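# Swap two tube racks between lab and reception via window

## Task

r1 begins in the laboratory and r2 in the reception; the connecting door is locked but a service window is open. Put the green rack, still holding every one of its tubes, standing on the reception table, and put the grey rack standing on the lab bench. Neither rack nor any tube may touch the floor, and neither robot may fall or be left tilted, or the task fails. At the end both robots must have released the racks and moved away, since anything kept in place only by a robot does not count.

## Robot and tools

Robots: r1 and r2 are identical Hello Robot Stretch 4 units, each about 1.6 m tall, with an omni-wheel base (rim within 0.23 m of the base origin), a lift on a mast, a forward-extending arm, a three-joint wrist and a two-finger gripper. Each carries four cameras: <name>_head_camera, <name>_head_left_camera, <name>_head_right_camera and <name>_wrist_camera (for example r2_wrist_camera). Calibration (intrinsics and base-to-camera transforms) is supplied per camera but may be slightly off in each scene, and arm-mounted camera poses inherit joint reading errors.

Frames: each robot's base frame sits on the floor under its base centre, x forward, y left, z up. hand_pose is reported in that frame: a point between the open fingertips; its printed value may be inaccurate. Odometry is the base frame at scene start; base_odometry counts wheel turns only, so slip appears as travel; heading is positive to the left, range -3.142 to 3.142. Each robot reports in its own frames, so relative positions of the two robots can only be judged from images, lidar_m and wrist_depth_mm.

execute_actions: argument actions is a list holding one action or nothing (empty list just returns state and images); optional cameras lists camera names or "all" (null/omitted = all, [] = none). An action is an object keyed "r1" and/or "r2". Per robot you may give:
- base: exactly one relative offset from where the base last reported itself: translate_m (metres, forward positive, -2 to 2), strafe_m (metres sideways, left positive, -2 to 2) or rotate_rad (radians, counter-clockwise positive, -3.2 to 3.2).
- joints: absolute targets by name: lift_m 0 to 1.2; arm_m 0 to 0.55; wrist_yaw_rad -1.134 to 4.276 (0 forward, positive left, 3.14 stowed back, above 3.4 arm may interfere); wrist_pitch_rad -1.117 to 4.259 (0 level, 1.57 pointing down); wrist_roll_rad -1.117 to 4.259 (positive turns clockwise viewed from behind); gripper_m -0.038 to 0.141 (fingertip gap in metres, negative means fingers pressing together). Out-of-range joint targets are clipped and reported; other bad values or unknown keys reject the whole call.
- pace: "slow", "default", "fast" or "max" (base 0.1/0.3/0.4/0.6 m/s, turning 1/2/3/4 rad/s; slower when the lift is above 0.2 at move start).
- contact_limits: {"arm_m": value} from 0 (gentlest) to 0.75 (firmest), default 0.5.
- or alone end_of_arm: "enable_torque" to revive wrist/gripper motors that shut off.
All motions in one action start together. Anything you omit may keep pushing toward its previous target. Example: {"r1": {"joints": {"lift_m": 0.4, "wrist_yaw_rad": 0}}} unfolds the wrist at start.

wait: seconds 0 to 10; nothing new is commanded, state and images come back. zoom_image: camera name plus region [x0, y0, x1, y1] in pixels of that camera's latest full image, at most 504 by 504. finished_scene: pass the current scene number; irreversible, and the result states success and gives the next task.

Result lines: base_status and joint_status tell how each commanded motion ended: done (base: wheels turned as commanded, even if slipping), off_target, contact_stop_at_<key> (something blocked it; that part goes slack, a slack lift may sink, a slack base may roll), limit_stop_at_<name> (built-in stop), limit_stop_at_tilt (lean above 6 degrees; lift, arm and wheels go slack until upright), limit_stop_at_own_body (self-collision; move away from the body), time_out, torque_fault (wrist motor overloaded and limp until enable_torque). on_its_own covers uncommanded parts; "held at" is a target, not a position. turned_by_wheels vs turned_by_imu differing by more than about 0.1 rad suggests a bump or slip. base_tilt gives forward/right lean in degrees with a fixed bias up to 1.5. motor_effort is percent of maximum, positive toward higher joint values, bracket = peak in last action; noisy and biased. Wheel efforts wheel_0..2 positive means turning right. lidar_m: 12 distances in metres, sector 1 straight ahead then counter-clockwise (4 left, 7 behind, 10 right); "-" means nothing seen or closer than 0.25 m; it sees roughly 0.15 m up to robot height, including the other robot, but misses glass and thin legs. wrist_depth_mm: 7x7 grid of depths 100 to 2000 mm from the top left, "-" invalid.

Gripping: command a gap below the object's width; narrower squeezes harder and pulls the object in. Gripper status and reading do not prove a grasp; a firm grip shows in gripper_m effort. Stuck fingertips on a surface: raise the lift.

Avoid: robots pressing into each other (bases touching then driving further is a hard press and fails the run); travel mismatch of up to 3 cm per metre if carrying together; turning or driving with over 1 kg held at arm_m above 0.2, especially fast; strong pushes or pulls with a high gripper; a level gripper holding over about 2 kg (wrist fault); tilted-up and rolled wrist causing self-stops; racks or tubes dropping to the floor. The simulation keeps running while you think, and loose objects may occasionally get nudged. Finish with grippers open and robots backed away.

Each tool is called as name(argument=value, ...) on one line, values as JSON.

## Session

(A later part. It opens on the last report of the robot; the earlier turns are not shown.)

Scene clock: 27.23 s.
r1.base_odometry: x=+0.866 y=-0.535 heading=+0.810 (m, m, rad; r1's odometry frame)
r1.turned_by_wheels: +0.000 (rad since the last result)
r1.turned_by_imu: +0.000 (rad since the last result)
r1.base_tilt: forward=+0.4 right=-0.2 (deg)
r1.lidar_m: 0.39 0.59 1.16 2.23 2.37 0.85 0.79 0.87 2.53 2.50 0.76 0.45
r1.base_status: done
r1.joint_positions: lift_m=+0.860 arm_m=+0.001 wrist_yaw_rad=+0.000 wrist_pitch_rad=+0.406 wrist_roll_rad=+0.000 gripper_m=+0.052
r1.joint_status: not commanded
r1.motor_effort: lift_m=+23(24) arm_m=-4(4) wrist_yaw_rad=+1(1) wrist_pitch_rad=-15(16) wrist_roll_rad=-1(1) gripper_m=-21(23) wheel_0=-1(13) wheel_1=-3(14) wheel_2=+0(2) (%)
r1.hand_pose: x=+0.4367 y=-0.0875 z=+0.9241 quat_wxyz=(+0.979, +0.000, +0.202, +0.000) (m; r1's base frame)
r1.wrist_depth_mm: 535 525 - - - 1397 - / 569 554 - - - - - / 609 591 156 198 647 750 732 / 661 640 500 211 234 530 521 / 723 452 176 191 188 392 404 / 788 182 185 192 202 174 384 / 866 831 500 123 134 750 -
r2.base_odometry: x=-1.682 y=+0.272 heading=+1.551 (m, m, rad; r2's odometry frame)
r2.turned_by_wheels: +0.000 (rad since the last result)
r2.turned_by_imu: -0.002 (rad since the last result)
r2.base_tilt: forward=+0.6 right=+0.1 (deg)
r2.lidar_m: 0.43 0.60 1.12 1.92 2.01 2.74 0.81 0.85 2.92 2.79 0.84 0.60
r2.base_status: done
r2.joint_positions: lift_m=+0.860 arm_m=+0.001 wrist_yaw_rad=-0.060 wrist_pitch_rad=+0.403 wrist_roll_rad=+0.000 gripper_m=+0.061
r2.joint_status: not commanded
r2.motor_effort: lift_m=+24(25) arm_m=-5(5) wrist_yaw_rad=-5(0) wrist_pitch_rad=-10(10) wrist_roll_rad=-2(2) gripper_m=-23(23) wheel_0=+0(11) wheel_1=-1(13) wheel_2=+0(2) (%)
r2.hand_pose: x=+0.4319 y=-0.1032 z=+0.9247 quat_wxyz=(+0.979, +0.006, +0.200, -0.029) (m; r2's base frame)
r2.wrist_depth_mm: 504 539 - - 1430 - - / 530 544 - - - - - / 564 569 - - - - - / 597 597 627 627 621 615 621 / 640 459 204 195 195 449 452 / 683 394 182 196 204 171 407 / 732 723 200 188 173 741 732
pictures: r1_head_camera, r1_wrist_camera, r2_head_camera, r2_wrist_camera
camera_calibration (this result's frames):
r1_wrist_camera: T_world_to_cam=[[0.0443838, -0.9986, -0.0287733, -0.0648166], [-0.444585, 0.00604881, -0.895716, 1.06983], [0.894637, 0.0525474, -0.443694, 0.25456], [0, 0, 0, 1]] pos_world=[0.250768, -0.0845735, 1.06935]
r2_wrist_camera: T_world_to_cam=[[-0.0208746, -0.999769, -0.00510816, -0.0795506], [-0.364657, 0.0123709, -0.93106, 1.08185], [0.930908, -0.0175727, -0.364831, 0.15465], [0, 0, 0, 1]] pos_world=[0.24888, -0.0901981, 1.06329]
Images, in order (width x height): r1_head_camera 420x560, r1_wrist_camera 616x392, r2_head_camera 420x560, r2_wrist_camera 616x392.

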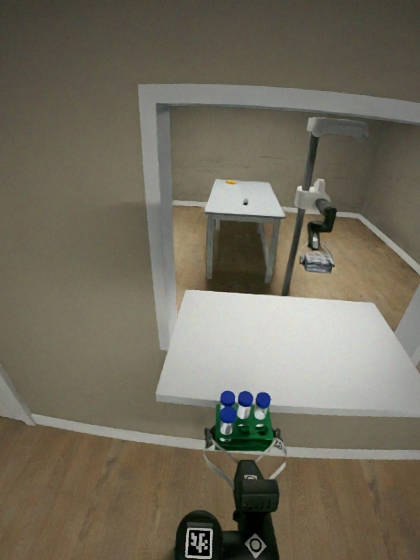

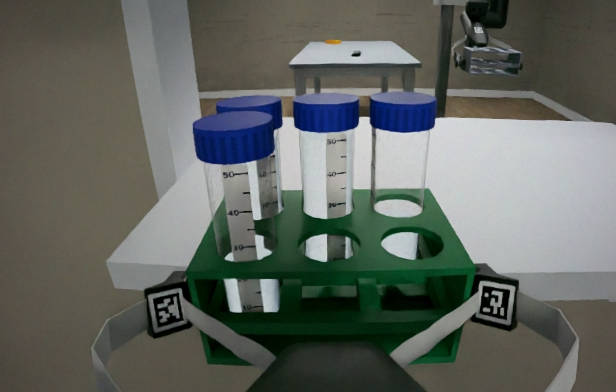

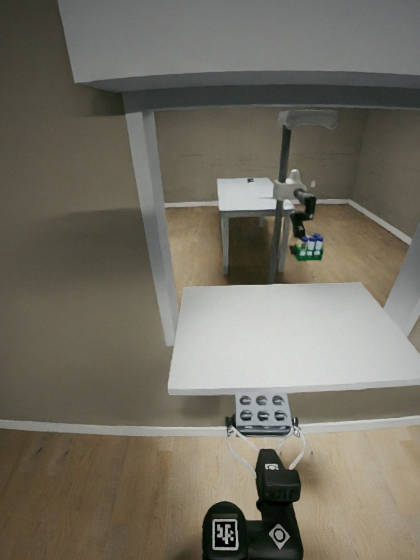

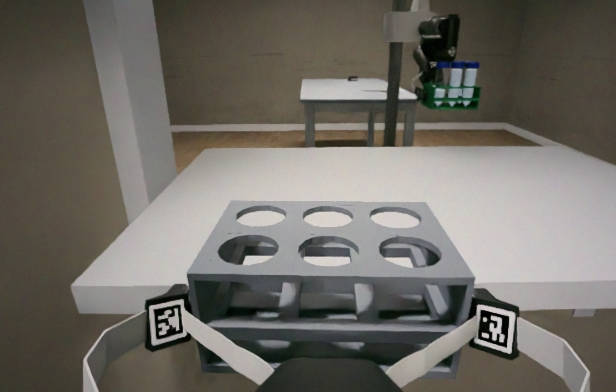

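execute_actions(actions=[{"r1":{"base":{"rotate_rad":-0.055},"joints":{"arm_m":0.40,"lift_m":0.805},"contact_limits":{"arm_m":0.25}},"r2":{"base":{"strafe_m":0.07},"joints":{"arm_m":0.41,"lift_m":0.80},"contact_limits":{"arm_m":0.25}}}], cameras=["r1_wrist_camera","r2_wrist_camera","r1_head_camera","r2_head_camera"])

Scene clock: 29.70 s.
r1.base_odometry: x=+0.866 y=-0.535 heading=+0.755 (m, m, rad; r1's odometry frame)
r1.turned_by_wheels: -0.054 (rad since the last result)
r1.turned_by_imu: -0.055 (rad since the last result)
r1.base_tilt: forward=+0.4 right=-0.3 (deg)
r1.lidar_m: 0.56 0.57 1.13 2.22 2.32 0.85 0.80 0.85 2.60 2.51 0.80 0.57
r1.base_status: done
r1.joint_positions: lift_m=+0.805 arm_m=+0.399 wrist_yaw_rad=+0.000 wrist_pitch_rad=+0.406 wrist_roll_rad=+0.000 gripper_m=+0.052
r1.joint_status: all done
r1.motor_effort: lift_m=+20(22) arm_m=+5(5) wrist_yaw_rad=-1(3) wrist_pitch_rad=-15(15) wrist_roll_rad=-1(1) gripper_m=-21(19) wheel_0=+4(6) wheel_1=+3(6) wheel_2=+1(6) (%)
r1.contact_limits: arm_m 0.25
r1.hand_pose: x=+0.8352 y=-0.0874 z=+0.8695 quat_wxyz=(+0.980, +0.000, +0.201, +0.000) (m; r1's base frame)
r1.wrist_depth_mm: - - - - - - - / - - - 1921 1921 - - / - - 156 198 504 - - / - 433 227 212 237 404 399 / 332 330 176 191 189 297 309 / 266 182 185 191 201 175 259 / 228 221 209 123 134 214 -
r2.base_odometry: x=-1.752 y=+0.273 heading=+1.551 (m, m, rad; r2's odometry frame)
r2.turned_by_wheels: +0.000 (rad since the last result)
r2.turned_by_imu: +0.001 (rad since the last result)
r2.base_tilt: forward=+0.5 right=+0.0 (deg)
r2.lidar_m: 0.56 0.80 1.11 1.86 1.94 2.64 0.80 0.84 1.17 2.84 0.81 0.58
r2.base_status: done
r2.joint_positions: lift_m=+0.800 arm_m=+0.409 wrist_yaw_rad=-0.060 wrist_pitch_rad=+0.403 wrist_roll_rad=+0.000 gripper_m=+0.061
r2.joint_status: all done
r2.motor_effort: lift_m=+16(24) arm_m=+5(6) wrist_yaw_rad=-4(2) wrist_pitch_rad=-10(11) wrist_roll_rad=-2(1) gripper_m=-24(25) wheel_0=-1(11) wheel_1=+2(10) wheel_2=+0(0) (%)
r2.contact_limits: arm_m 0.25
r2.hand_pose: x=+0.8396 y=-0.1031 z=+0.8653 quat_wxyz=(+0.979, +0.006, +0.200, -0.029) (m; r2's base frame)
r2.wrist_depth_mm: - - - - - 991 - / - - - - - - - / 272 - - - - - - / 272 - 466 466 462 459 459 / 271 342 204 195 195 334 332 / 255 256 182 196 204 170 263 / 219 205 200 189 173 202 201
pictures: r1_head_camera, r1_wrist_camera, r2_head_camera, r2_wrist_camera
camera_calibration (this result's frames):
r1_wrist_camera: T_world_to_cam=[[0.0447059, -0.998586, -0.0287614, -0.0842711], [-0.444439, 0.00590348, -0.89579, 1.198], [0.894693, 0.0528298, -0.443547, -0.126368], [0, 0, 0, 1]] pos_world=[0.649265, -0.0845482, 1.01468]
r2_wrist_camera: T_world_to_cam=[[-0.0207898, -0.999771, -0.00510668, -0.0713937], [-0.364624, 0.012338, -0.931073, 1.17528], [0.930923, -0.0174948, -0.364797, -0.246568], [0, 0, 0, 1]] pos_world=[0.656587, -0.0901916, 1.00396]
Images, in order (width x height): r1_head_camera 420x560, r1_wrist_camera 616x392, r2_head_camera 420x560, r2_wrist_camera 616x392.

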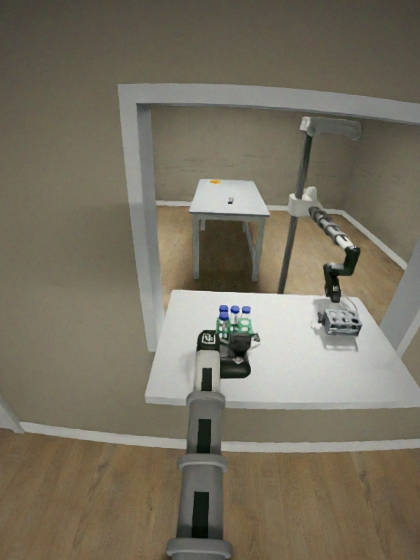

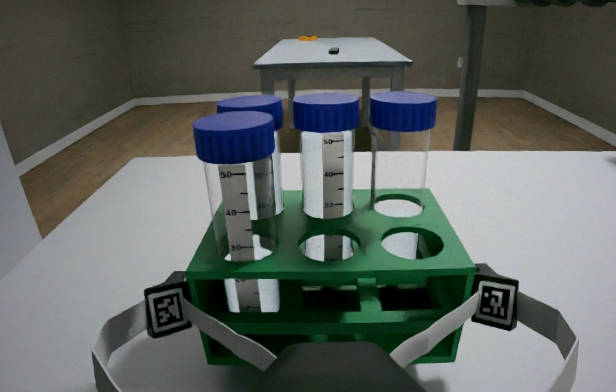

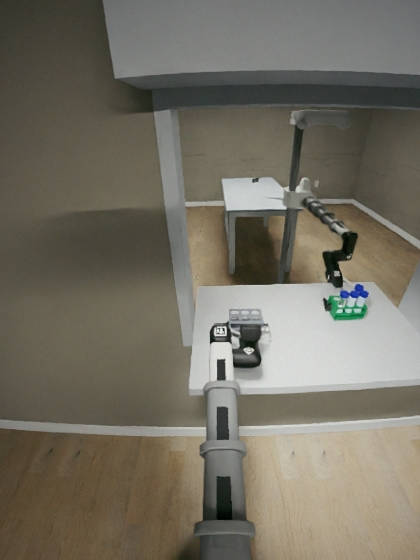

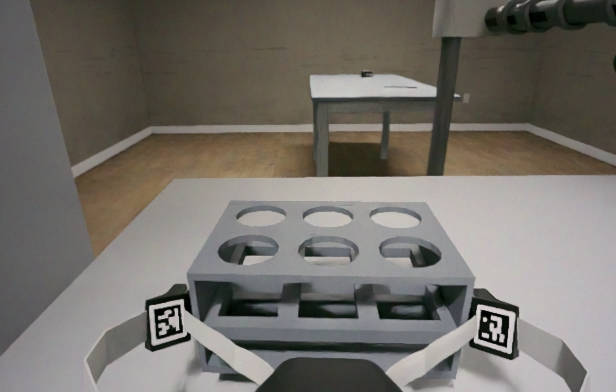

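execute_actions(actions=[{"r1":{"joints":{"gripper_m":0.141,"lift_m":0.789},"pace":"fast"},"r2":{"joints":{"gripper_m":0.141,"lift_m":0.784},"pace":"fast"}}], cameras=[])

execute_actions(actions=[{"r1":{"joints":{"arm_m":0.31},"pace":"fast"},"r2":{"joints":{"arm_m":0.32},"pace":"fast"}}], cameras=["r1_wrist_camera","r2_wrist_camera"])

execute_actions(actions=[{"r1":{"base":{"strafe_m":-0.42},"pace":"fast"},"r2":{"base":{"strafe_m":-0.425},"pace":"fast"}}], cameras=["r1_wrist_camera","r2_wrist_camera","r1_head_camera"])

Scene clock: 31.87 s.
r1.base_odometry: x=+0.866 y=-0.535 heading=+0.755 (m, m, rad; r1's odometry frame)
r1.turned_by_wheels: +0.000 (rad since the last result)
r1.turned_by_imu: +0.001 (rad since the last result)
r1.base_tilt: forward=+0.3 right=-0.2 (deg)
r1.lidar_m: 0.54 0.60 1.13 2.22 2.31 0.85 0.81 0.84 2.59 2.49 0.80 0.58
r1.base_status: not commanded
r1.joint_positions: lift_m=+0.789 arm_m=+0.399 wrist_yaw_rad=+0.000 wrist_pitch_rad=+0.402 wrist_roll_rad=+0.000 gripper_m=+0.141
r1.joint_status: all done
r1.motor_effort: lift_m=+20(20) arm_m=+5(4) wrist_yaw_rad=+0(0) wrist_pitch_rad=-4(16) wrist_roll_rad=-1(1) gripper_m=-1(21) wheel_0=+4(5) wheel_1=+3(3) wheel_2=+1(0) (%)
r1.hand_pose: x=+0.8357 y=-0.0874 z=+0.8545 quat_wxyz=(+0.980, +0.000, +0.200, +0.000) (m; r1's base frame)
r1.wrist_depth_mm: - - - - - - - / - - - 1921 - - - / - - 200 218 466 1205 - / - 402 355 231 265 375 373 / 309 307 206 216 211 289 286 / 247 239 211 211 209 202 233 / 211 206 210 145 205 200 -
r2.base_odometry: x=-1.752 y=+0.273 heading=+1.551 (m, m, rad; r2's odometry frame)
r2.turned_by_wheels: +0.000 (rad since the last result)
r2.turned_by_imu: +0.001 (rad since the last result)
r2.base_tilt: forward=+0.5 right=+0.2 (deg)
r2.lidar_m: 0.57 0.79 1.10 1.85 1.94 2.65 0.81 0.85 1.19 2.86 0.83 0.59
r2.base_status: not commanded
r2.joint_positions: lift_m=+0.784 arm_m=+0.409 wrist_yaw_rad=-0.060 wrist_pitch_rad=+0.402 wrist_roll_rad=+0.000 gripper_m=+0.141
r2.joint_status: all done
r2.motor_effort: lift_m=+17(16) arm_m=+6(5) wrist_yaw_rad=-2(2) wrist_pitch_rad=-6(11) wrist_roll_rad=-2(2) gripper_m=+0(23) wheel_0=-1(1) wheel_1=+2(3) wheel_2=+0(0) (%)
r2.hand_pose: x=+0.8398 y=-0.1032 z=+0.8498 quat_wxyz=(+0.979, +0.006, +0.199, -0.029) (m; r2's base frame)
r2.wrist_depth_mm: - - - - - 976 798 / - - - - - - - / 272 - - - - - - / 272 - 427 427 424 424 421 / 271 312 230 218 217 307 306 / 242 234 196 207 198 191 240 / 200 193 200 144 200 191 197
pictures: none
No camera images: the call's "cameras" was empty. Leave "cameras" out to get every camera's image.

Scene clock: 32.93 s.
r1.base_odometry: x=+0.866 y=-0.535 heading=+0.755 (m, m, rad; r1's odometry frame)
r1.turned_by_wheels: +0.000 (rad since the last result)
r1.turned_by_imu: +0.000 (rad since the last result)
r1.base_tilt: forward=+0.4 right=-0.3 (deg)
r1.lidar_m: 0.54 0.59 1.13 2.24 2.33 0.84 0.77 0.84 2.58 2.50 0.82 0.56
r1.base_status: not commanded
r1.joint_positions: lift_m=+0.789 arm_m=+0.311 wrist_yaw_rad=+0.000 wrist_pitch_rad=+0.402 wrist_roll_rad=+0.000 gripper_m=+0.141
r1.joint_status: all done
r1.motor_effort: lift_m=+20(20) arm_m=-5(6) wrist_yaw_rad=+1(1) wrist_pitch_rad=-4(4) wrist_roll_rad=-1(1) gripper_m=-1(2) wheel_0=+4(5) wheel_1=+3(3) wheel_2=+1(1) (%)
r1.hand_pose: x=+0.7472 y=-0.0875 z=+0.8544 quat_wxyz=(+0.980, +0.000, +0.200, +0.000) (m; r1's base frame)
r1.wrist_depth_mm: - - - - - - - / - - - 1921 - - - / 375 - 569 307 539 535 530 / 364 404 377 290 319 377 373 / 309 309 297 289 287 291 286 / 247 237 229 245 226 217 234 / 211 206 210 144 205 200 -
r2.base_odometry: x=-1.752 y=+0.273 heading=+1.551 (m, m, rad; r2's odometry frame)
r2.turned_by_wheels: +0.000 (rad since the last result)
r2.turned_by_imu: +0.000 (rad since the last result)
r2.base_tilt: forward=+0.7 right=+0.0 (deg)
r2.lidar_m: 0.57 0.80 1.11 1.85 1.91 2.65 0.82 0.84 1.20 2.86 0.83 0.59
r2.base_status: not commanded
r2.joint_positions: lift_m=+0.784 arm_m=+0.321 wrist_yaw_rad=-0.060 wrist_pitch_rad=+0.402 wrist_roll_rad=+0.000 gripper_m=+0.141
r2.joint_status: all done
r2.motor_effort: lift_m=+17(17) arm_m=-5(5) wrist_yaw_rad=+0(5) wrist_pitch_rad=-8(6) wrist_roll_rad=-3(1) gripper_m=+1(0) wheel_0=-1(1) wheel_1=+2(2) wheel_2=+0(0) (%)
r2.hand_pose: x=+0.7516 y=-0.1032 z=+0.8497 quat_wxyz=(+0.979, +0.006, +0.200, -0.030) (m; r2's base frame)
r2.wrist_depth_mm: 271 - - - - 1060 707 / 271 - - - - - 597 / 272 - - - - - 597 / 270 375 399 310 325 427 421 / 271 312 296 286 294 306 306 / 244 234 212 243 243 198 240 / 200 193 200 144 199 192 197
pictures: r1_wrist_camera, r2_wrist_camera
camera_calibration (this result's frames):
r1_wrist_camera: T_world_to_cam=[[0.0444951, -0.9986, -0.0286065, -0.0808274], [-0.441309, 0.00604194, -0.897335, 1.14432], [0.896251, 0.0525513, -0.440423, -0.0581393], [0, 0, 0, 1]] pos_world=[0.560705, -0.0845729, 0.998923]
r2_wrist_camera: T_world_to_cam=[[-0.0211107, -0.999764, -0.00505469, -0.0731999], [-0.363378, 0.0123828, -0.93156, 1.12808], [0.931403, -0.0178291, -0.363554, -0.171811], [0, 0, 0, 1]] pos_world=[0.568398, -0.0902147, 0.988038]
Images, in order (width x height): r1_wrist_camera 616x392, r2_wrist_camera 616x392.

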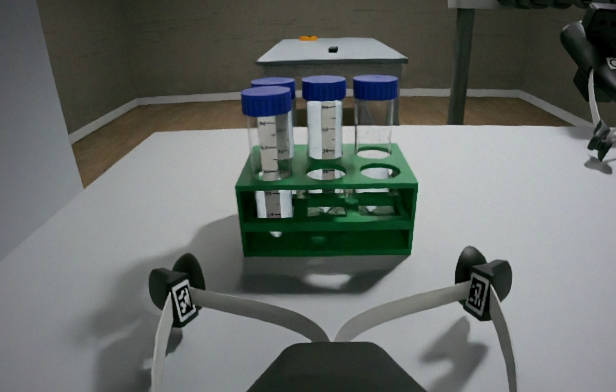

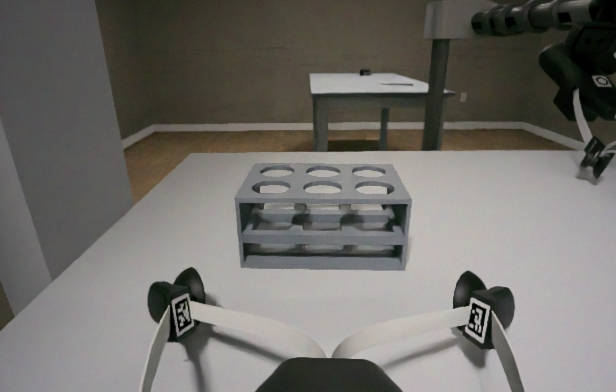

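Scene clock: 35.27 s.
r1.base_odometry: x=+1.154 y=-0.840 heading=+0.755 (m, m, rad; r1's odometry frame)
r1.turned_by_wheels: +0.000 (rad since the last result)
r1.turned_by_imu: +0.001 (rad since the last result)
r1.base_tilt: forward=+0.4 right=-0.3 (deg)
r1.lidar_m: 0.55 0.59 0.80 2.65 2.76 0.85 0.79 2.93 2.14 2.07 1.11 0.58
r1.base_status: done
r1.joint_positions: lift_m=+0.789 arm_m=+0.311 wrist_yaw_rad=+0.000 wrist_pitch_rad=+0.402 wrist_roll_rad=+0.000 gripper_m=+0.141
r1.joint_status: not commanded
r1.motor_effort: lift_m=+20(20) arm_m=-4(4) wrist_yaw_rad=+0(1) wrist_pitch_rad=-5(3) wrist_roll_rad=-1(1) gripper_m=-2(2) wheel_0=+2(14) wheel_1=-3(15) wheel_2=+0(0) (%)
r1.hand_pose: x=+0.7472 y=-0.0874 z=+0.8544 quat_wxyz=(+0.980, +0.000, +0.200, +0.000) (m; r1's base frame)
r1.wrist_depth_mm: 580 621 - - - - - / 564 - - - - - 351 / 554 585 569 469 500 - 355 / 410 404 397 338 336 375 351 / 309 307 306 303 297 291 286 / 248 238 229 245 226 217 234 / 211 205 211 145 205 199 -
r2.base_odometry: x=-1.327 y=+0.265 heading=+1.551 (m, m, rad; r2's odometry frame)
r2.turned_by_wheels: +0.000 (rad since the last result)
r2.turned_by_imu: +0.001 (rad since the last result)
r2.base_tilt: forward=+0.5 right=+0.0 (deg)
r2.lidar_m: 0.55 0.58 1.13 2.28 2.36 0.85 0.79 0.80 2.54 2.44 1.13 0.62
r2.base_status: done
r2.joint_positions: lift_m=+0.784 arm_m=+0.321 wrist_yaw_rad=-0.060 wrist_pitch_rad=+0.402 wrist_roll_rad=+0.000 gripper_m=+0.141
r2.joint_status: not commanded
r2.motor_effort: lift_m=+17(16) arm_m=-5(5) wrist_yaw_rad=-2(2) wrist_pitch_rad=-6(7) wrist_roll_rad=-1(1) gripper_m=-1(0) wheel_0=+0(12) wheel_1=+1(14) wheel_2=+0(0) (%)
r2.hand_pose: x=+0.7516 y=-0.1032 z=+0.8497 quat_wxyz=(+0.979, +0.006, +0.200, -0.029) (m; r2's base frame)
r2.wrist_depth_mm: - 654 - - - - - / 574 - - - - - - / - - - 298 549 - - / 433 433 433 304 312 421 394 / 314 312 312 310 309 307 307 / 244 236 213 244 242 198 239 / 200 194 200 144 200 191 198
pictures: r1_head_camera, r1_wrist_camera, r2_wrist_camera
camera_calibration (this result's frames):
r1_wrist_camera: T_world_to_cam=[[0.0445641, -0.998597, -0.0286065, -0.0808606], [-0.441312, 0.00601135, -0.897334, 1.14432], [0.896246, 0.0526133, -0.440425, -0.058134], [0, 0, 0, 1]] pos_world=[0.560706, -0.0845674, 0.998916]
r2_wrist_camera: T_world_to_cam=[[-0.0209785, -0.999767, -0.00505475, -0.073265], [-0.36338, 0.0123348, -0.931559, 1.12807], [0.931405, -0.0177059, -0.363554, -0.171804], [0, 0, 0, 1]] pos_world=[0.568402, -0.0902045, 0.988038]
Images, in order (width x height): r1_head_camera 420x560, r1_wrist_camera 616x392, r2_wrist_camera 616x392.

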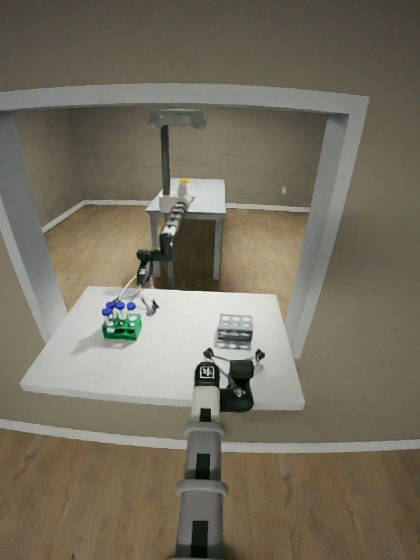

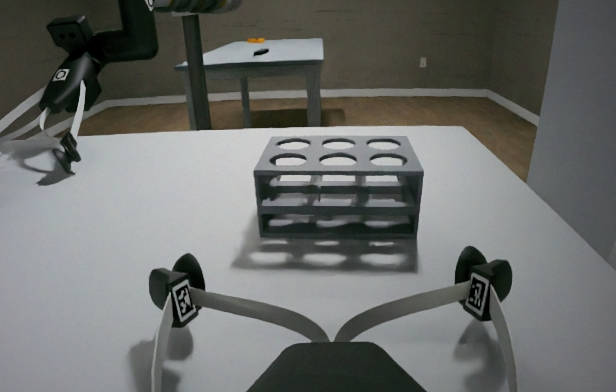

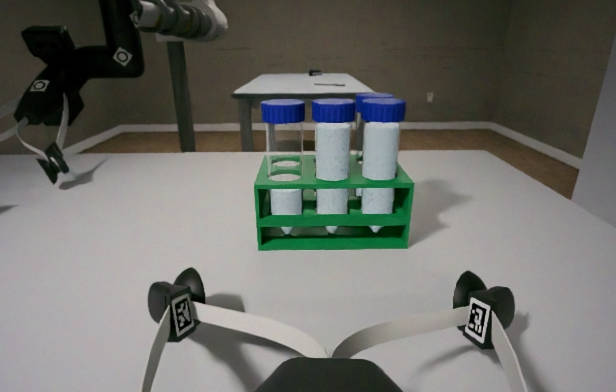

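execute_actions(actions=[{"r1":{"base":{"strafe_m":-0.008},"joints":{"arm_m":0.425},"contact_limits":{"arm_m":0.2}},"r2":{"base":{"strafe_m":-0.008},"joints":{"arm_m":0.441},"contact_limits":{"arm_m":0.2}}}], cameras=["r1_wrist_camera","r2_wrist_camera"])

execute_actions(actions=[{"r1":{"joints":{"gripper_m":0.06}},"r2":{"joints":{"gripper_m":0.055}}}], cameras=["r1_wrist_camera","r2_wrist_camera"])

Scene clock: 36.83 s.
r1.base_odometry: x=+1.159 y=-0.846 heading=+0.755 (m, m, rad; r1's odometry frame)
r1.turned_by_wheels: +0.000 (rad since the last result)
r1.turned_by_imu: +0.000 (rad since the last result)
r1.base_tilt: forward=+0.4 right=-0.3 (deg)
r1.lidar_m: 0.56 0.58 0.83 2.67 2.77 0.85 0.80 2.91 2.14 2.05 1.12 0.58
r1.base_status: done
r1.joint_positions: lift_m=+0.789 arm_m=+0.424 wrist_yaw_rad=+0.000 wrist_pitch_rad=+0.402 wrist_roll_rad=+0.000 gripper_m=+0.141
r1.joint_status: all done
r1.motor_effort: lift_m=+20(20) arm_m=+5(8) wrist_yaw_rad=+0(0) wrist_pitch_rad=-4(3) wrist_roll_rad=-1(1) gripper_m=-2(1) wheel_0=+2(12) wheel_1=-3(12) wheel_2=+1(3) (%)
r1.contact_limits: arm_m 0.2
r1.hand_pose: x=+0.8606 y=-0.0874 z=+0.8544 quat_wxyz=(+0.980, +0.000, +0.200, +0.000) (m; r1's base frame)
r1.wrist_depth_mm: 418 - - - - - - / - - - - - - - / - - - - - - - / 410 404 397 368 362 377 - / 309 306 224 218 213 274 287 / 246 239 211 210 216 201 236 / 211 205 209 144 204 199 -
r2.base_odometry: x=-1.319 y=+0.264 heading=+1.551 (m, m, rad; r2's odometry frame)
r2.turned_by_wheels: +0.000 (rad since the last result)
r2.turned_by_imu: +0.000 (rad since the last result)
r2.base_tilt: forward=+0.7 right=+0.0 (deg)
r2.lidar_m: 0.55 0.58 1.15 2.28 2.39 0.84 0.79 0.84 2.55 2.42 1.14 0.59
r2.base_status: done
r2.joint_positions: lift_m=+0.784 arm_m=+0.440 wrist_yaw_rad=-0.060 wrist_pitch_rad=+0.402 wrist_roll_rad=+0.000 gripper_m=+0.141
r2.joint_status: all done
r2.motor_effort: lift_m=+17(17) arm_m=+5(5) wrist_yaw_rad=-3(1) wrist_pitch_rad=-5(7) wrist_roll_rad=-2(0) gripper_m=-1(0) wheel_0=-1(9) wheel_1=-2(8) wheel_2=+0(1) (%)
r2.contact_limits: arm_m 0.2
r2.hand_pose: x=+0.8708 y=-0.1032 z=+0.8497 quat_wxyz=(+0.979, +0.006, +0.200, -0.029) (m; r2's base frame)
r2.wrist_depth_mm: 469 768 - - - - - / - - - - - - - / - - - 177 177 - - / 433 430 430 183 184 421 - / 312 310 219 193 193 307 306 / 244 234 197 198 197 193 240 / 200 193 201 144 198 191 197
pictures: r1_wrist_camera, r2_wrist_camera
camera_calibration (this result's frames):
r1_wrist_camera: T_world_to_cam=[[0.0447015, -0.998591, -0.0286037, -0.0859979], [-0.441258, 0.0059514, -0.897361, 1.19435], [0.896266, 0.0527349, -0.44037, -0.15982], [0, 0, 0, 1]] pos_world=[0.674101, -0.0845567, 0.998921]
r2_wrist_camera: T_world_to_cam=[[-0.020828, -0.99977, -0.00505473, -0.0708578], [-0.36338, 0.0122801, -0.93156, 1.17137], [0.931408, -0.0175658, -0.363552, -0.282768], [0, 0, 0, 1]] pos_world=[0.687548, -0.090193, 0.988038]
Images, in order (width x height): r1_wrist_camera 616x392, r2_wrist_camera 616x392.

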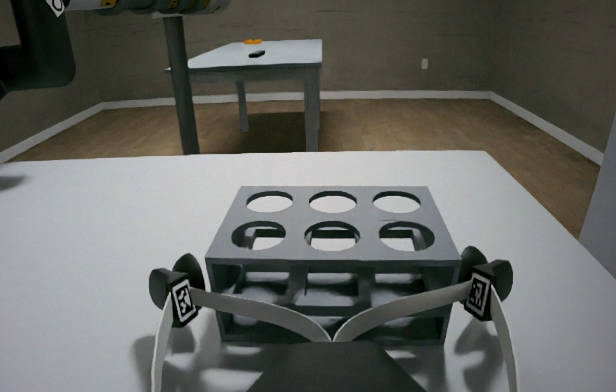

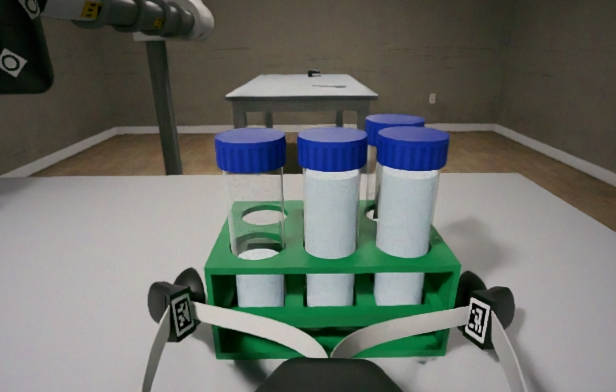

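Scene clock: 38.70 s.
r1.base_odometry: x=+1.159 y=-0.846 heading=+0.755 (m, m, rad; r1's odometry frame)
r1.turned_by_wheels: +0.000 (rad since the last result)
r1.turned_by_imu: +0.001 (rad since the last result)
r1.base_tilt: forward=+0.5 right=-0.4 (deg)
r1.lidar_m: 0.55 0.58 0.83 2.66 2.78 0.84 0.79 2.92 2.14 2.05 1.12 0.57
r1.base_status: not commanded
r1.joint_positions: lift_m=+0.789 arm_m=+0.424 wrist_yaw_rad=+0.000 wrist_pitch_rad=+0.403 wrist_roll_rad=+0.000 gripper_m=+0.060
r1.joint_status: all done
r1.motor_effort: lift_m=+20(20) arm_m=+5(5) wrist_yaw_rad=+0(0) wrist_pitch_rad=-7(7) wrist_roll_rad=-1(1) gripper_m=-22(22) wheel_0=+2(2) wheel_1=-4(3) wheel_2=+1(0) (%)
r1.hand_pose: x=+0.8604 y=-0.0874 z=+0.8541 quat_wxyz=(+0.980, +0.000, +0.200, +0.000) (m; r1's base frame)
r1.wrist_depth_mm: 415 - - - - - - / - - - - - - - / - - - - - - - / 407 399 394 366 357 375 - / 307 306 207 205 203 274 285 / 245 183 191 206 200 176 240 / 209 204 198 126 168 198 -
r2.base_odometry: x=-1.319 y=+0.264 heading=+1.551 (m, m, rad; r2's odometry frame)
r2.turned_by_wheels: +0.000 (rad since the last result)
r2.turned_by_imu: +0.000 (rad since the last result)
r2.base_tilt: forward=+0.6 right=+0.0 (deg)
r2.lidar_m: 0.55 0.59 1.13 2.29 2.37 0.83 0.79 0.84 2.51 2.41 1.13 0.59
r2.base_status: not commanded
r2.joint_positions: lift_m=+0.784 arm_m=+0.440 wrist_yaw_rad=-0.060 wrist_pitch_rad=+0.405 wrist_roll_rad=+0.000 gripper_m=+0.056
r2.joint_status: all done
r2.motor_effort: lift_m=+17(17) arm_m=+5(6) wrist_yaw_rad=-2(2) wrist_pitch_rad=-17(16) wrist_roll_rad=-2(0) gripper_m=-25(26) wheel_0=-1(1) wheel_1=-2(2) wheel_2=+0(0) (%)
r2.hand_pose: x=+0.8704 y=-0.1032 z=+0.8488 quat_wxyz=(+0.979, +0.006, +0.201, -0.029) (m; r2's base frame)
r2.wrist_depth_mm: 484 778 - - - - - / - - - - - - - / - - 151 153 151 - - / 424 421 418 162 161 410 - / 307 306 197 167 167 286 300 / 240 230 177 176 176 172 236 / 197 185 184 189 183 182 181
pictures: r1_wrist_camera, r2_wrist_camera
camera_calibration (this result's frames):
r1_wrist_camera: T_world_to_cam=[[0.0446669, -0.998591, -0.0286579, -0.0859251], [-0.442353, 0.00595088, -0.896821, 1.19448], [0.895728, 0.0527351, -0.441464, -0.158444], [0, 0, 0, 1]] pos_world=[0.674142, -0.0845566, 0.998825]
r2_wrist_camera: T_world_to_cam=[[-0.0209212, -0.999768, -0.0051809, -0.0706793], [-0.366389, 0.0124884, -0.930378, 1.17207], [0.930227, -0.0175664, -0.366565, -0.279148], [0, 0, 0, 1]] pos_world=[0.687625, -0.0902038, 0.987773]
Images, in order (width x height): r1_wrist_camera 616x392, r2_wrist_camera 616x392.

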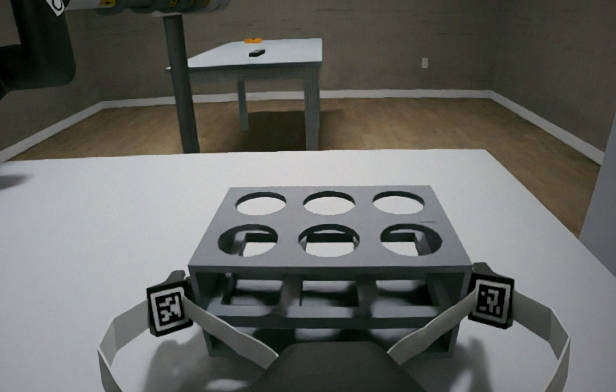

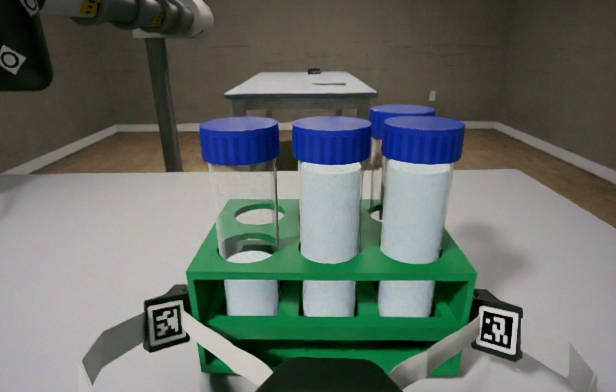

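execute_actions(actions=[{"r1":{"base":{"translate_m":-0.2},"joints":{"arm_m":0.25,"lift_m":0.83},"pace":"fast"},"r2":{"base":{"translate_m":-0.2},"joints":{"arm_m":0.25,"lift_m":0.83},"pace":"fast"}}], cameras=["r2_wrist_camera"])

execute_actions(actions=[{"r1":{"base":{"rotate_rad":2.93}},"r2":{"base":{"rotate_rad":-3.12}}}], cameras=["r1_wrist_camera","r2_wrist_camera","r1_head_camera","r2_head_camera"])

Scene clock: 40.73 s.
r1.base_odometry: x=+1.013 y=-0.983 heading=+0.755 (m, m, rad; r1's odometry frame)
r1.turned_by_wheels: +0.000 (rad since the last result)
r1.turned_by_imu: +0.001 (rad since the last result)
r1.base_tilt: forward=+0.4 right=-0.3 (deg)
r1.lidar_m: 0.67 0.78 1.40 2.67 0.89 0.63 0.60 2.91 2.11 2.06 1.39 0.78
r1.base_status: done
r1.joint_positions: lift_m=+0.830 arm_m=+0.251 wrist_yaw_rad=+0.000 wrist_pitch_rad=+0.404 wrist_roll_rad=+0.000 gripper_m=+0.060
r1.joint_status: all done
r1.motor_effort: lift_m=+24(25) arm_m=-4(7) wrist_yaw_rad=+0(1) wrist_pitch_rad=-9(8) wrist_roll_rad=-1(1) gripper_m=-20(20) wheel_0=-3(9) wheel_1=-3(10) wheel_2=+2(12) (%)
r1.hand_pose: x=+0.6869 y=-0.0875 z=+0.8947 quat_wxyz=(+0.980, +0.000, +0.200, +0.000) (m; r1's base frame)
r1.wrist_depth_mm: - - - - - 473 449 / - - - - - 484 473 / 759 723 699 676 668 517 508 / 504 492 492 452 442 500 549 / 379 377 208 206 203 342 585 / 683 183 191 206 200 176 621 / 741 723 715 126 169 699 691
r2.base_odometry: x=-1.323 y=+0.064 heading=+1.551 (m, m, rad; r2's odometry frame)
r2.turned_by_wheels: +0.000 (rad since the last result)
r2.turned_by_imu: +0.000 (rad since the last result)
r2.base_tilt: forward=+0.2 right=+0.0 (deg)
r2.lidar_m: 0.63 0.78 1.39 2.28 2.40 0.65 0.59 0.62 2.54 2.43 1.42 0.79
r2.base_status: done
r2.joint_positions: lift_m=+0.830 arm_m=+0.251 wrist_yaw_rad=-0.060 wrist_pitch_rad=+0.406 wrist_roll_rad=+0.000 gripper_m=+0.056
r2.joint_status: all done
r2.motor_effort: lift_m=+26(28) arm_m=-4(6) wrist_yaw_rad=+0(2) wrist_pitch_rad=-17(17) wrist_roll_rad=-2(1) gripper_m=-24(24) wheel_0=-1(8) wheel_1=-2(8) wheel_2=-2(12) (%)
r2.hand_pose: x=+0.6811 y=-0.1032 z=+0.8939 quat_wxyz=(+0.979, +0.006, +0.201, -0.030) (m; r2's base frame)
r2.wrist_depth_mm: - - - - - - 455 / - - - - - 597 484 / - 878 151 151 151 554 521 / 544 539 539 163 162 525 549 / 397 397 198 167 167 368 407 / 349 342 177 177 176 172 351 / 668 683 197 189 188 683 676
pictures: r2_wrist_camera
camera_calibration (this result's frames):
r2_wrist_camera: T_world_to_cam=[[-0.0211777, -0.999762, -0.00519449, -0.0742819], [-0.366711, 0.0126013, -0.93025, 1.14479], [0.930094, -0.0177957, -0.366891, -0.0861922], [0, 0, 0, 1]] pos_world=[0.498401, -0.0902239, 1.03293]
Images, in order (width x height): r2_wrist_camera 616x392.

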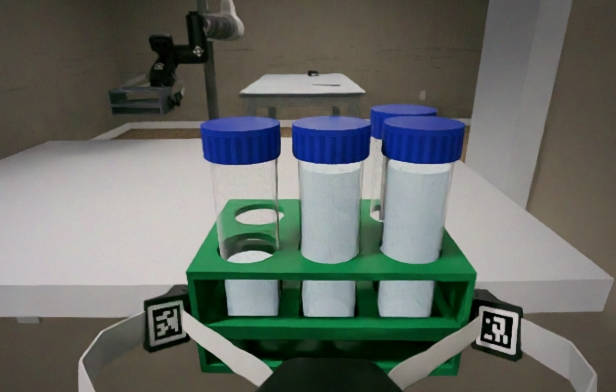

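Scene clock: 43.57 s.
r1.base_odometry: x=+1.013 y=-0.983 heading=-2.599 (m, m, rad; r1's odometry frame)
r1.turned_by_wheels: +2.929 (rad since the last result)
r1.turned_by_imu: +3.003 (rad since the last result)
r1.base_tilt: forward=+0.3 right=-0.3 (deg)
r1.lidar_m: 0.60 0.62 2.26 2.04 1.75 1.10 0.74 0.76 0.96 2.27 2.68 0.69
r1.base_status: done
r1.joint_positions: lift_m=+0.830 arm_m=+0.251 wrist_yaw_rad=+0.000 wrist_pitch_rad=+0.403 wrist_roll_rad=+0.000 gripper_m=+0.060
r1.joint_status: not commanded
r1.motor_effort: lift_m=+23(24) arm_m=-4(4) wrist_yaw_rad=-1(2) wrist_pitch_rad=-8(9) wrist_roll_rad=-1(1) gripper_m=-19(22) wheel_0=-4(11) wheel_1=-3(11) wheel_2=-1(12) (%)
r1.hand_pose: x=+0.6870 y=-0.0873 z=+0.8948 quat_wxyz=(+0.980, +0.000, +0.200, +0.000) (m; r1's base frame)
r1.wrist_depth_mm: - - - - - - - / - - 1576 1499 - - - / - - 904 891 854 931 - / - 683 627 585 574 597 591 / 1921 488 208 205 202 439 459 / 394 183 191 207 200 176 384 / 336 327 317 126 168 317 -
r2.base_odometry: x=-1.323 y=+0.064 heading=-1.569 (m, m, rad; r2's odometry frame)
r2.turned_by_wheels: -3.120 (rad since the last result)
r2.turned_by_imu: -3.099 (rad since the last result)
r2.base_tilt: forward=+0.4 right=-0.1 (deg)
r2.lidar_m: 0.61 0.63 2.44 2.38 1.39 0.77 0.74 0.79 1.47 2.32 2.39 0.63
r2.base_status: done
r2.joint_positions: lift_m=+0.830 arm_m=+0.251 wrist_yaw_rad=-0.060 wrist_pitch_rad=+0.405 wrist_roll_rad=+0.000 gripper_m=+0.056
r2.joint_status: not commanded
r2.motor_effort: lift_m=+26(26) arm_m=-5(5) wrist_yaw_rad=+0(6) wrist_pitch_rad=-17(18) wrist_roll_rad=-2(2) gripper_m=-23(25) wheel_0=+0(10) wheel_1=+1(11) wheel_2=+1(9) (%)
r2.hand_pose: x=+0.6812 y=-0.1032 z=+0.8940 quat_wxyz=(+0.979, +0.006, +0.201, -0.029) (m; r2's base frame)
r2.wrist_depth_mm: - - - - - - - / - - - - - - - / - - 151 151 152 - - / - 699 699 163 163 - - / 517 508 197 167 167 530 1863 / 402 384 177 176 176 171 1499 / 330 307 197 189 188 306 314
pictures: r1_head_camera, r1_wrist_camera, r2_head_camera, r2_wrist_camera
camera_calibration (this result's frames):
r1_wrist_camera: T_world_to_cam=[[0.0449214, -0.998579, -0.0286731, -0.0771014], [-0.442487, 0.00584394, -0.896756, 1.15434], [0.895649, 0.052971, -0.441595, 0.0150774], [0, 0, 0, 1]] pos_world=[0.50074, -0.0845364, 1.03961]
r2_wrist_camera: T_world_to_cam=[[-0.0210547, -0.999765, -0.00515882, -0.0743694], [-0.366468, 0.0125183, -0.930346, 1.1448], [0.930192, -0.0176976, -0.366646, -0.0864817], [0, 0, 0, 1]] pos_world=[0.498413, -0.0902134, 1.03297]
Images, in order (width x height): r1_head_camera 420x560, r1_wrist_camera 616x392, r2_head_camera 420x560, r2_wrist_camera 616x392.

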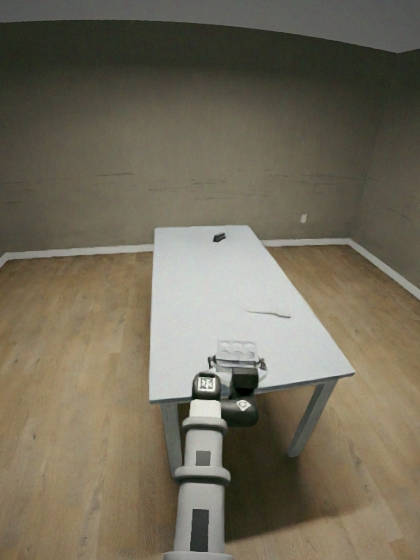

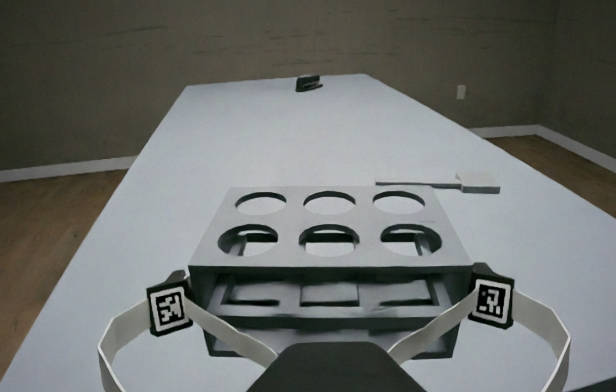

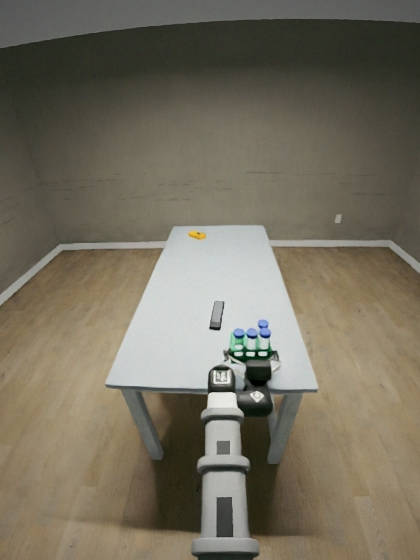

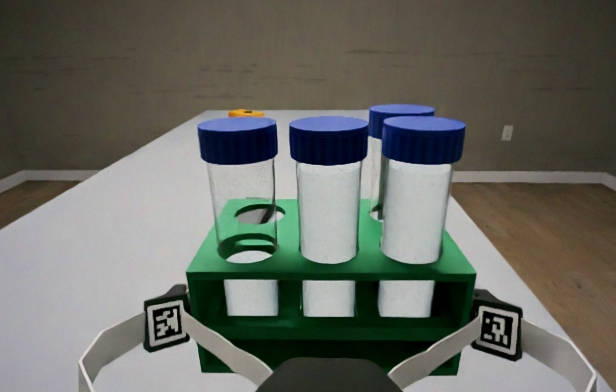

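execute_actions(actions=[{"r1":{"joints":{"arm_m":0.37,"lift_m":0.729}},"r2":{"joints":{"arm_m":0.345,"lift_m":0.724}}}], cameras=[])

execute_actions(actions=[{"r1":{"joints":{"gripper_m":0.141}},"r2":{"joints":{"gripper_m":0.141}}}], cameras=[])

execute_actions(actions=[{"r1":{"base":{"translate_m":-0.18},"joints":{"arm_m":0,"lift_m":0.74},"pace":"fast"},"r2":{"base":{"translate_m":-0.18},"joints":{"arm_m":0,"lift_m":0.735},"pace":"fast"}}], cameras=["r1_wrist_camera","r2_wrist_camera"])

Scene clock: 45.27 s.
r1.base_odometry: x=+1.013 y=-0.983 heading=-2.599 (m, m, rad; r1's odometry frame)
r1.turned_by_wheels: +0.000 (rad since the last result)
r1.turned_by_imu: +0.000 (rad since the last result)
r1.base_tilt: forward=+0.4 right=-0.2 (deg)
r1.lidar_m: 0.59 0.63 2.25 2.03 1.74 1.11 0.75 0.75 0.95 2.28 2.68 0.68
r1.base_status: not commanded
r1.joint_positions: lift_m=+0.729 arm_m=+0.369 wrist_yaw_rad=+0.000 wrist_pitch_rad=+0.404 wrist_roll_rad=+0.000 gripper_m=+0.060
r1.joint_status: all done
r1.motor_effort: lift_m=+18(22) arm_m=+5(5) wrist_yaw_rad=+0(0) wrist_pitch_rad=-9(9) wrist_roll_rad=-1(1) gripper_m=-21(22) wheel_0=-4(4) wheel_1=-3(3) wheel_2=-1(1) (%)
r1.hand_pose: x=+0.8054 y=-0.0874 z=+0.7941 quat_wxyz=(+0.980, +0.000, +0.200, +0.000) (m; r1's base frame)
r1.wrist_depth_mm: - - - - - - - / - - 991 946 917 - - / - 585 564 549 539 535 530 / 410 402 397 368 362 377 373 / 309 307 208 206 203 277 289 / 248 183 191 206 200 176 241 / 211 206 200 126 168 200 -
r2.base_odometry: x=-1.323 y=+0.064 heading=-1.569 (m, m, rad; r2's odometry frame)
r2.turned_by_wheels: +0.000 (rad since the last result)
r2.turned_by_imu: +0.000 (rad since the last result)
r2.base_tilt: forward=+0.5 right=+0.0 (deg)
r2.lidar_m: 0.58 0.62 2.45 2.39 1.35 0.79 0.74 0.80 1.46 2.31 2.40 0.61
r2.base_status: not commanded
r2.joint_positions: lift_m=+0.724 arm_m=+0.344 wrist_yaw_rad=-0.060 wrist_pitch_rad=+0.406 wrist_roll_rad=+0.000 gripper_m=+0.056
r2.joint_status: all done
r2.motor_effort: lift_m=+17(26) arm_m=+5(5) wrist_yaw_rad=-3(3) wrist_pitch_rad=-16(18) wrist_roll_rad=-2(2) gripper_m=-25(24) wheel_0=+0(0) wheel_1=+1(1) wheel_2=+1(1) (%)
r2.hand_pose: x=+0.7744 y=-0.1031 z=+0.7887 quat_wxyz=(+0.979, +0.006, +0.201, -0.029) (m; r2's base frame)
r2.wrist_depth_mm: - - - - - - - / - - - - - - - / - 676 152 153 151 - - / 424 427 368 162 161 413 - / 310 309 198 167 167 287 301 / 243 233 177 177 176 171 237 / 199 186 186 189 185 183 183
pictures: none
No camera images: the call's "cameras" was empty. Leave "cameras" out to get every camera's image.

Scene clock: 47.13 s.
r1.base_odometry: x=+1.013 y=-0.983 heading=-2.599 (m, m, rad; r1's odometry frame)
r1.turned_by_wheels: +0.000 (rad since the last result)
r1.turned_by_imu: +0.001 (rad since the last result)
r1.base_tilt: forward=+0.3 right=-0.3 (deg)
r1.lidar_m: 0.60 0.62 2.24 2.03 1.77 1.08 0.74 0.75 0.95 2.28 2.69 0.68
r1.base_status: not commanded
r1.joint_positions: lift_m=+0.729 arm_m=+0.369 wrist_yaw_rad=+0.000 wrist_pitch_rad=+0.402 wrist_roll_rad=+0.000 gripper_m=+0.141
r1.joint_status: all done
r1.motor_effort: lift_m=+19(19) arm_m=+5(4) wrist_yaw_rad=+0(1) wrist_pitch_rad=-5(8) wrist_roll_rad=-1(1) gripper_m=-2(21) wheel_0=-4(3) wheel_1=-3(3) wheel_2=-1(1) (%)
r1.hand_pose: x=+0.8056 y=-0.0874 z=+0.7944 quat_wxyz=(+0.980, +0.000, +0.200, +0.000) (m; r1's base frame)
r1.wrist_depth_mm: - - - - - - - / - - 1025 960 917 - - / - 591 569 554 544 535 539 / 415 407 399 368 364 379 377 / 312 309 222 219 213 291 289 / 249 239 215 212 211 203 236 / 213 207 211 145 206 200 -
r2.base_odometry: x=-1.323 y=+0.064 heading=-1.569 (m, m, rad; r2's odometry frame)
r2.turned_by_wheels: +0.000 (rad since the last result)
r2.turned_by_imu: +0.000 (rad since the last result)
r2.base_tilt: forward=+0.5 right=+0.1 (deg)
r2.lidar_m: 0.59 0.63 2.46 2.39 1.37 0.79 0.74 0.80 1.51 2.31 2.41 0.61
r2.base_status: not commanded
r2.joint_positions: lift_m=+0.724 arm_m=+0.344 wrist_yaw_rad=-0.060 wrist_pitch_rad=+0.403 wrist_roll_rad=+0.000 gripper_m=+0.141
r2.joint_status: all done
r2.motor_effort: lift_m=+17(17) arm_m=+6(5) wrist_yaw_rad=-3(2) wrist_pitch_rad=-8(15) wrist_roll_rad=-1(3) gripper_m=+0(24) wheel_0=+0(0) wheel_1=+1(1) wheel_2=+1(1) (%)
r2.hand_pose: x=+0.7747 y=-0.1031 z=+0.7895 quat_wxyz=(+0.979, +0.006, +0.200, -0.029) (m; r2's base frame)
r2.wrist_depth_mm: - - - - - - - / - - - - - - - / - 707 621 182 176 - - / 436 433 384 187 186 424 - / 314 315 221 195 191 309 309 / 245 236 196 200 199 191 241 / 201 195 202 144 200 193 199
pictures: none
No camera images: the call's "cameras" was empty. Leave "cameras" out to get every camera's image.

Scene clock: 49.00 s.
r1.base_odometry: x=+1.168 y=-0.890 heading=-2.600 (m, m, rad; r1's odometry frame)
r1.turned_by_wheels: -0.001 (rad since the last result)
r1.turned_by_imu: +0.000 (rad since the last result)
r1.base_tilt: forward=+0.3 right=-0.4 (deg)
r1.lidar_m: 0.78 3.49 2.22 2.02 1.44 0.89 0.56 0.58 0.70 1.84 2.69 0.90
r1.base_status: done
r1.joint_positions: lift_m=+0.740 arm_m=+0.001 wrist_yaw_rad=+0.000 wrist_pitch_rad=+0.402 wrist_roll_rad=+0.000 gripper_m=+0.141
r1.joint_status: all done
r1.motor_effort: lift_m=+23(25) arm_m=-5(5) wrist_yaw_rad=+1(1) wrist_pitch_rad=-4(4) wrist_roll_rad=-1(1) gripper_m=+0(0) wheel_0=-2(10) wheel_1=-2(9) wheel_2=-3(14) (%)
r1.hand_pose: x=+0.4371 y=-0.0875 z=+0.8051 quat_wxyz=(+0.980, +0.000, +0.200, +0.000) (m; r1's base frame)
r1.wrist_depth_mm: - - - - - - - / - - 1098 904 976 - - / - - 621 647 668 699 - / - - 654 - - - - / 1756 1756 1336 1661 1661 831 1618 / 1366 1336 732 1366 1255 917 1281 / 1160 1160 1138 145 1160 1078 1118
r2.base_odometry: x=-1.324 y=+0.244 heading=-1.570 (m, m, rad; r2's odometry frame)
r2.turned_by_wheels: +0.000 (rad since the last result)
r2.turned_by_imu: +0.000 (rad since the last result)
r2.base_tilt: forward=+0.5 right=+0.0 (deg)
r2.lidar_m: 0.77 0.83 2.49 2.40 1.13 0.61 0.57 0.62 1.21 2.29 2.40 0.79
r2.base_status: done
r2.joint_positions: lift_m=+0.735 arm_m=+0.001 wrist_yaw_rad=-0.060 wrist_pitch_rad=+0.402 wrist_roll_rad=+0.000 gripper_m=+0.141
r2.joint_status: all done
r2.motor_effort: lift_m=+25(25) arm_m=-5(7) wrist_yaw_rad=-2(3) wrist_pitch_rad=-9(9) wrist_roll_rad=-1(3) gripper_m=-1(1) wheel_0=-1(8) wheel_1=-2(9) wheel_2=-1(13) (%)
r2.hand_pose: x=+0.4320 y=-0.1033 z=+0.7999 quat_wxyz=(+0.979, +0.006, +0.200, -0.030) (m; r2's base frame)
r2.wrist_depth_mm: - - - - - - - / - - - 1464 - - - / - 759 750 691 723 - - / 634 627 621 621 615 - - / 1576 1808 1808 1808 1336 1756 1756 / 1336 750 213 1397 691 198 1366 / 1138 788 1138 144 759 1118 1138
pictures: r1_wrist_camera, r2_wrist_camera
camera_calibration (this result's frames):
r1_wrist_camera: T_world_to_cam=[[0.0443533, -0.998606, -0.028621, -0.0684049], [-0.441433, 0.00611037, -0.897273, 0.963316], [0.896197, 0.0524313, -0.440546, 0.198132], [0, 0, 0, 1]] pos_world=[0.250708, -0.084584, 0.949686]
r2_wrist_camera: T_world_to_cam=[[-0.0211949, -0.999763, -0.00503791, -0.0801975], [-0.363582, 0.0124017, -0.93148, 0.96565], [0.931321, -0.0179109, -0.363759, 0.107954], [0, 0, 0, 1]] pos_world=[0.248854, -0.0902207, 0.938348]
Images, in order (width x height): r1_wrist_camera 616x392, r2_wrist_camera 616x392.

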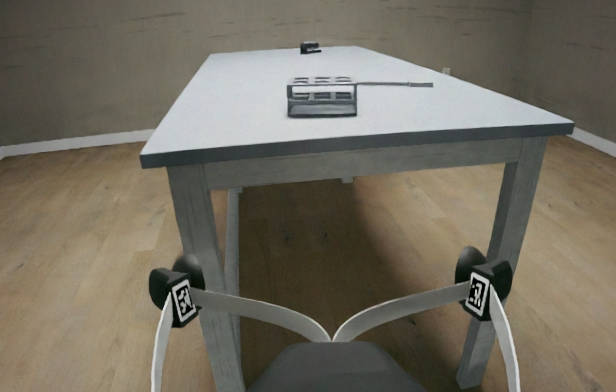

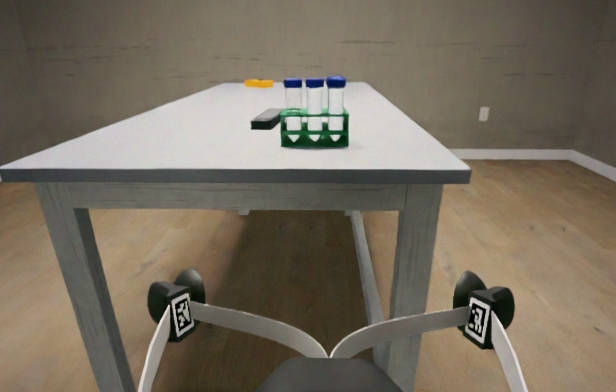

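finished_scene(scene=2)

The scene is finished: the task was done.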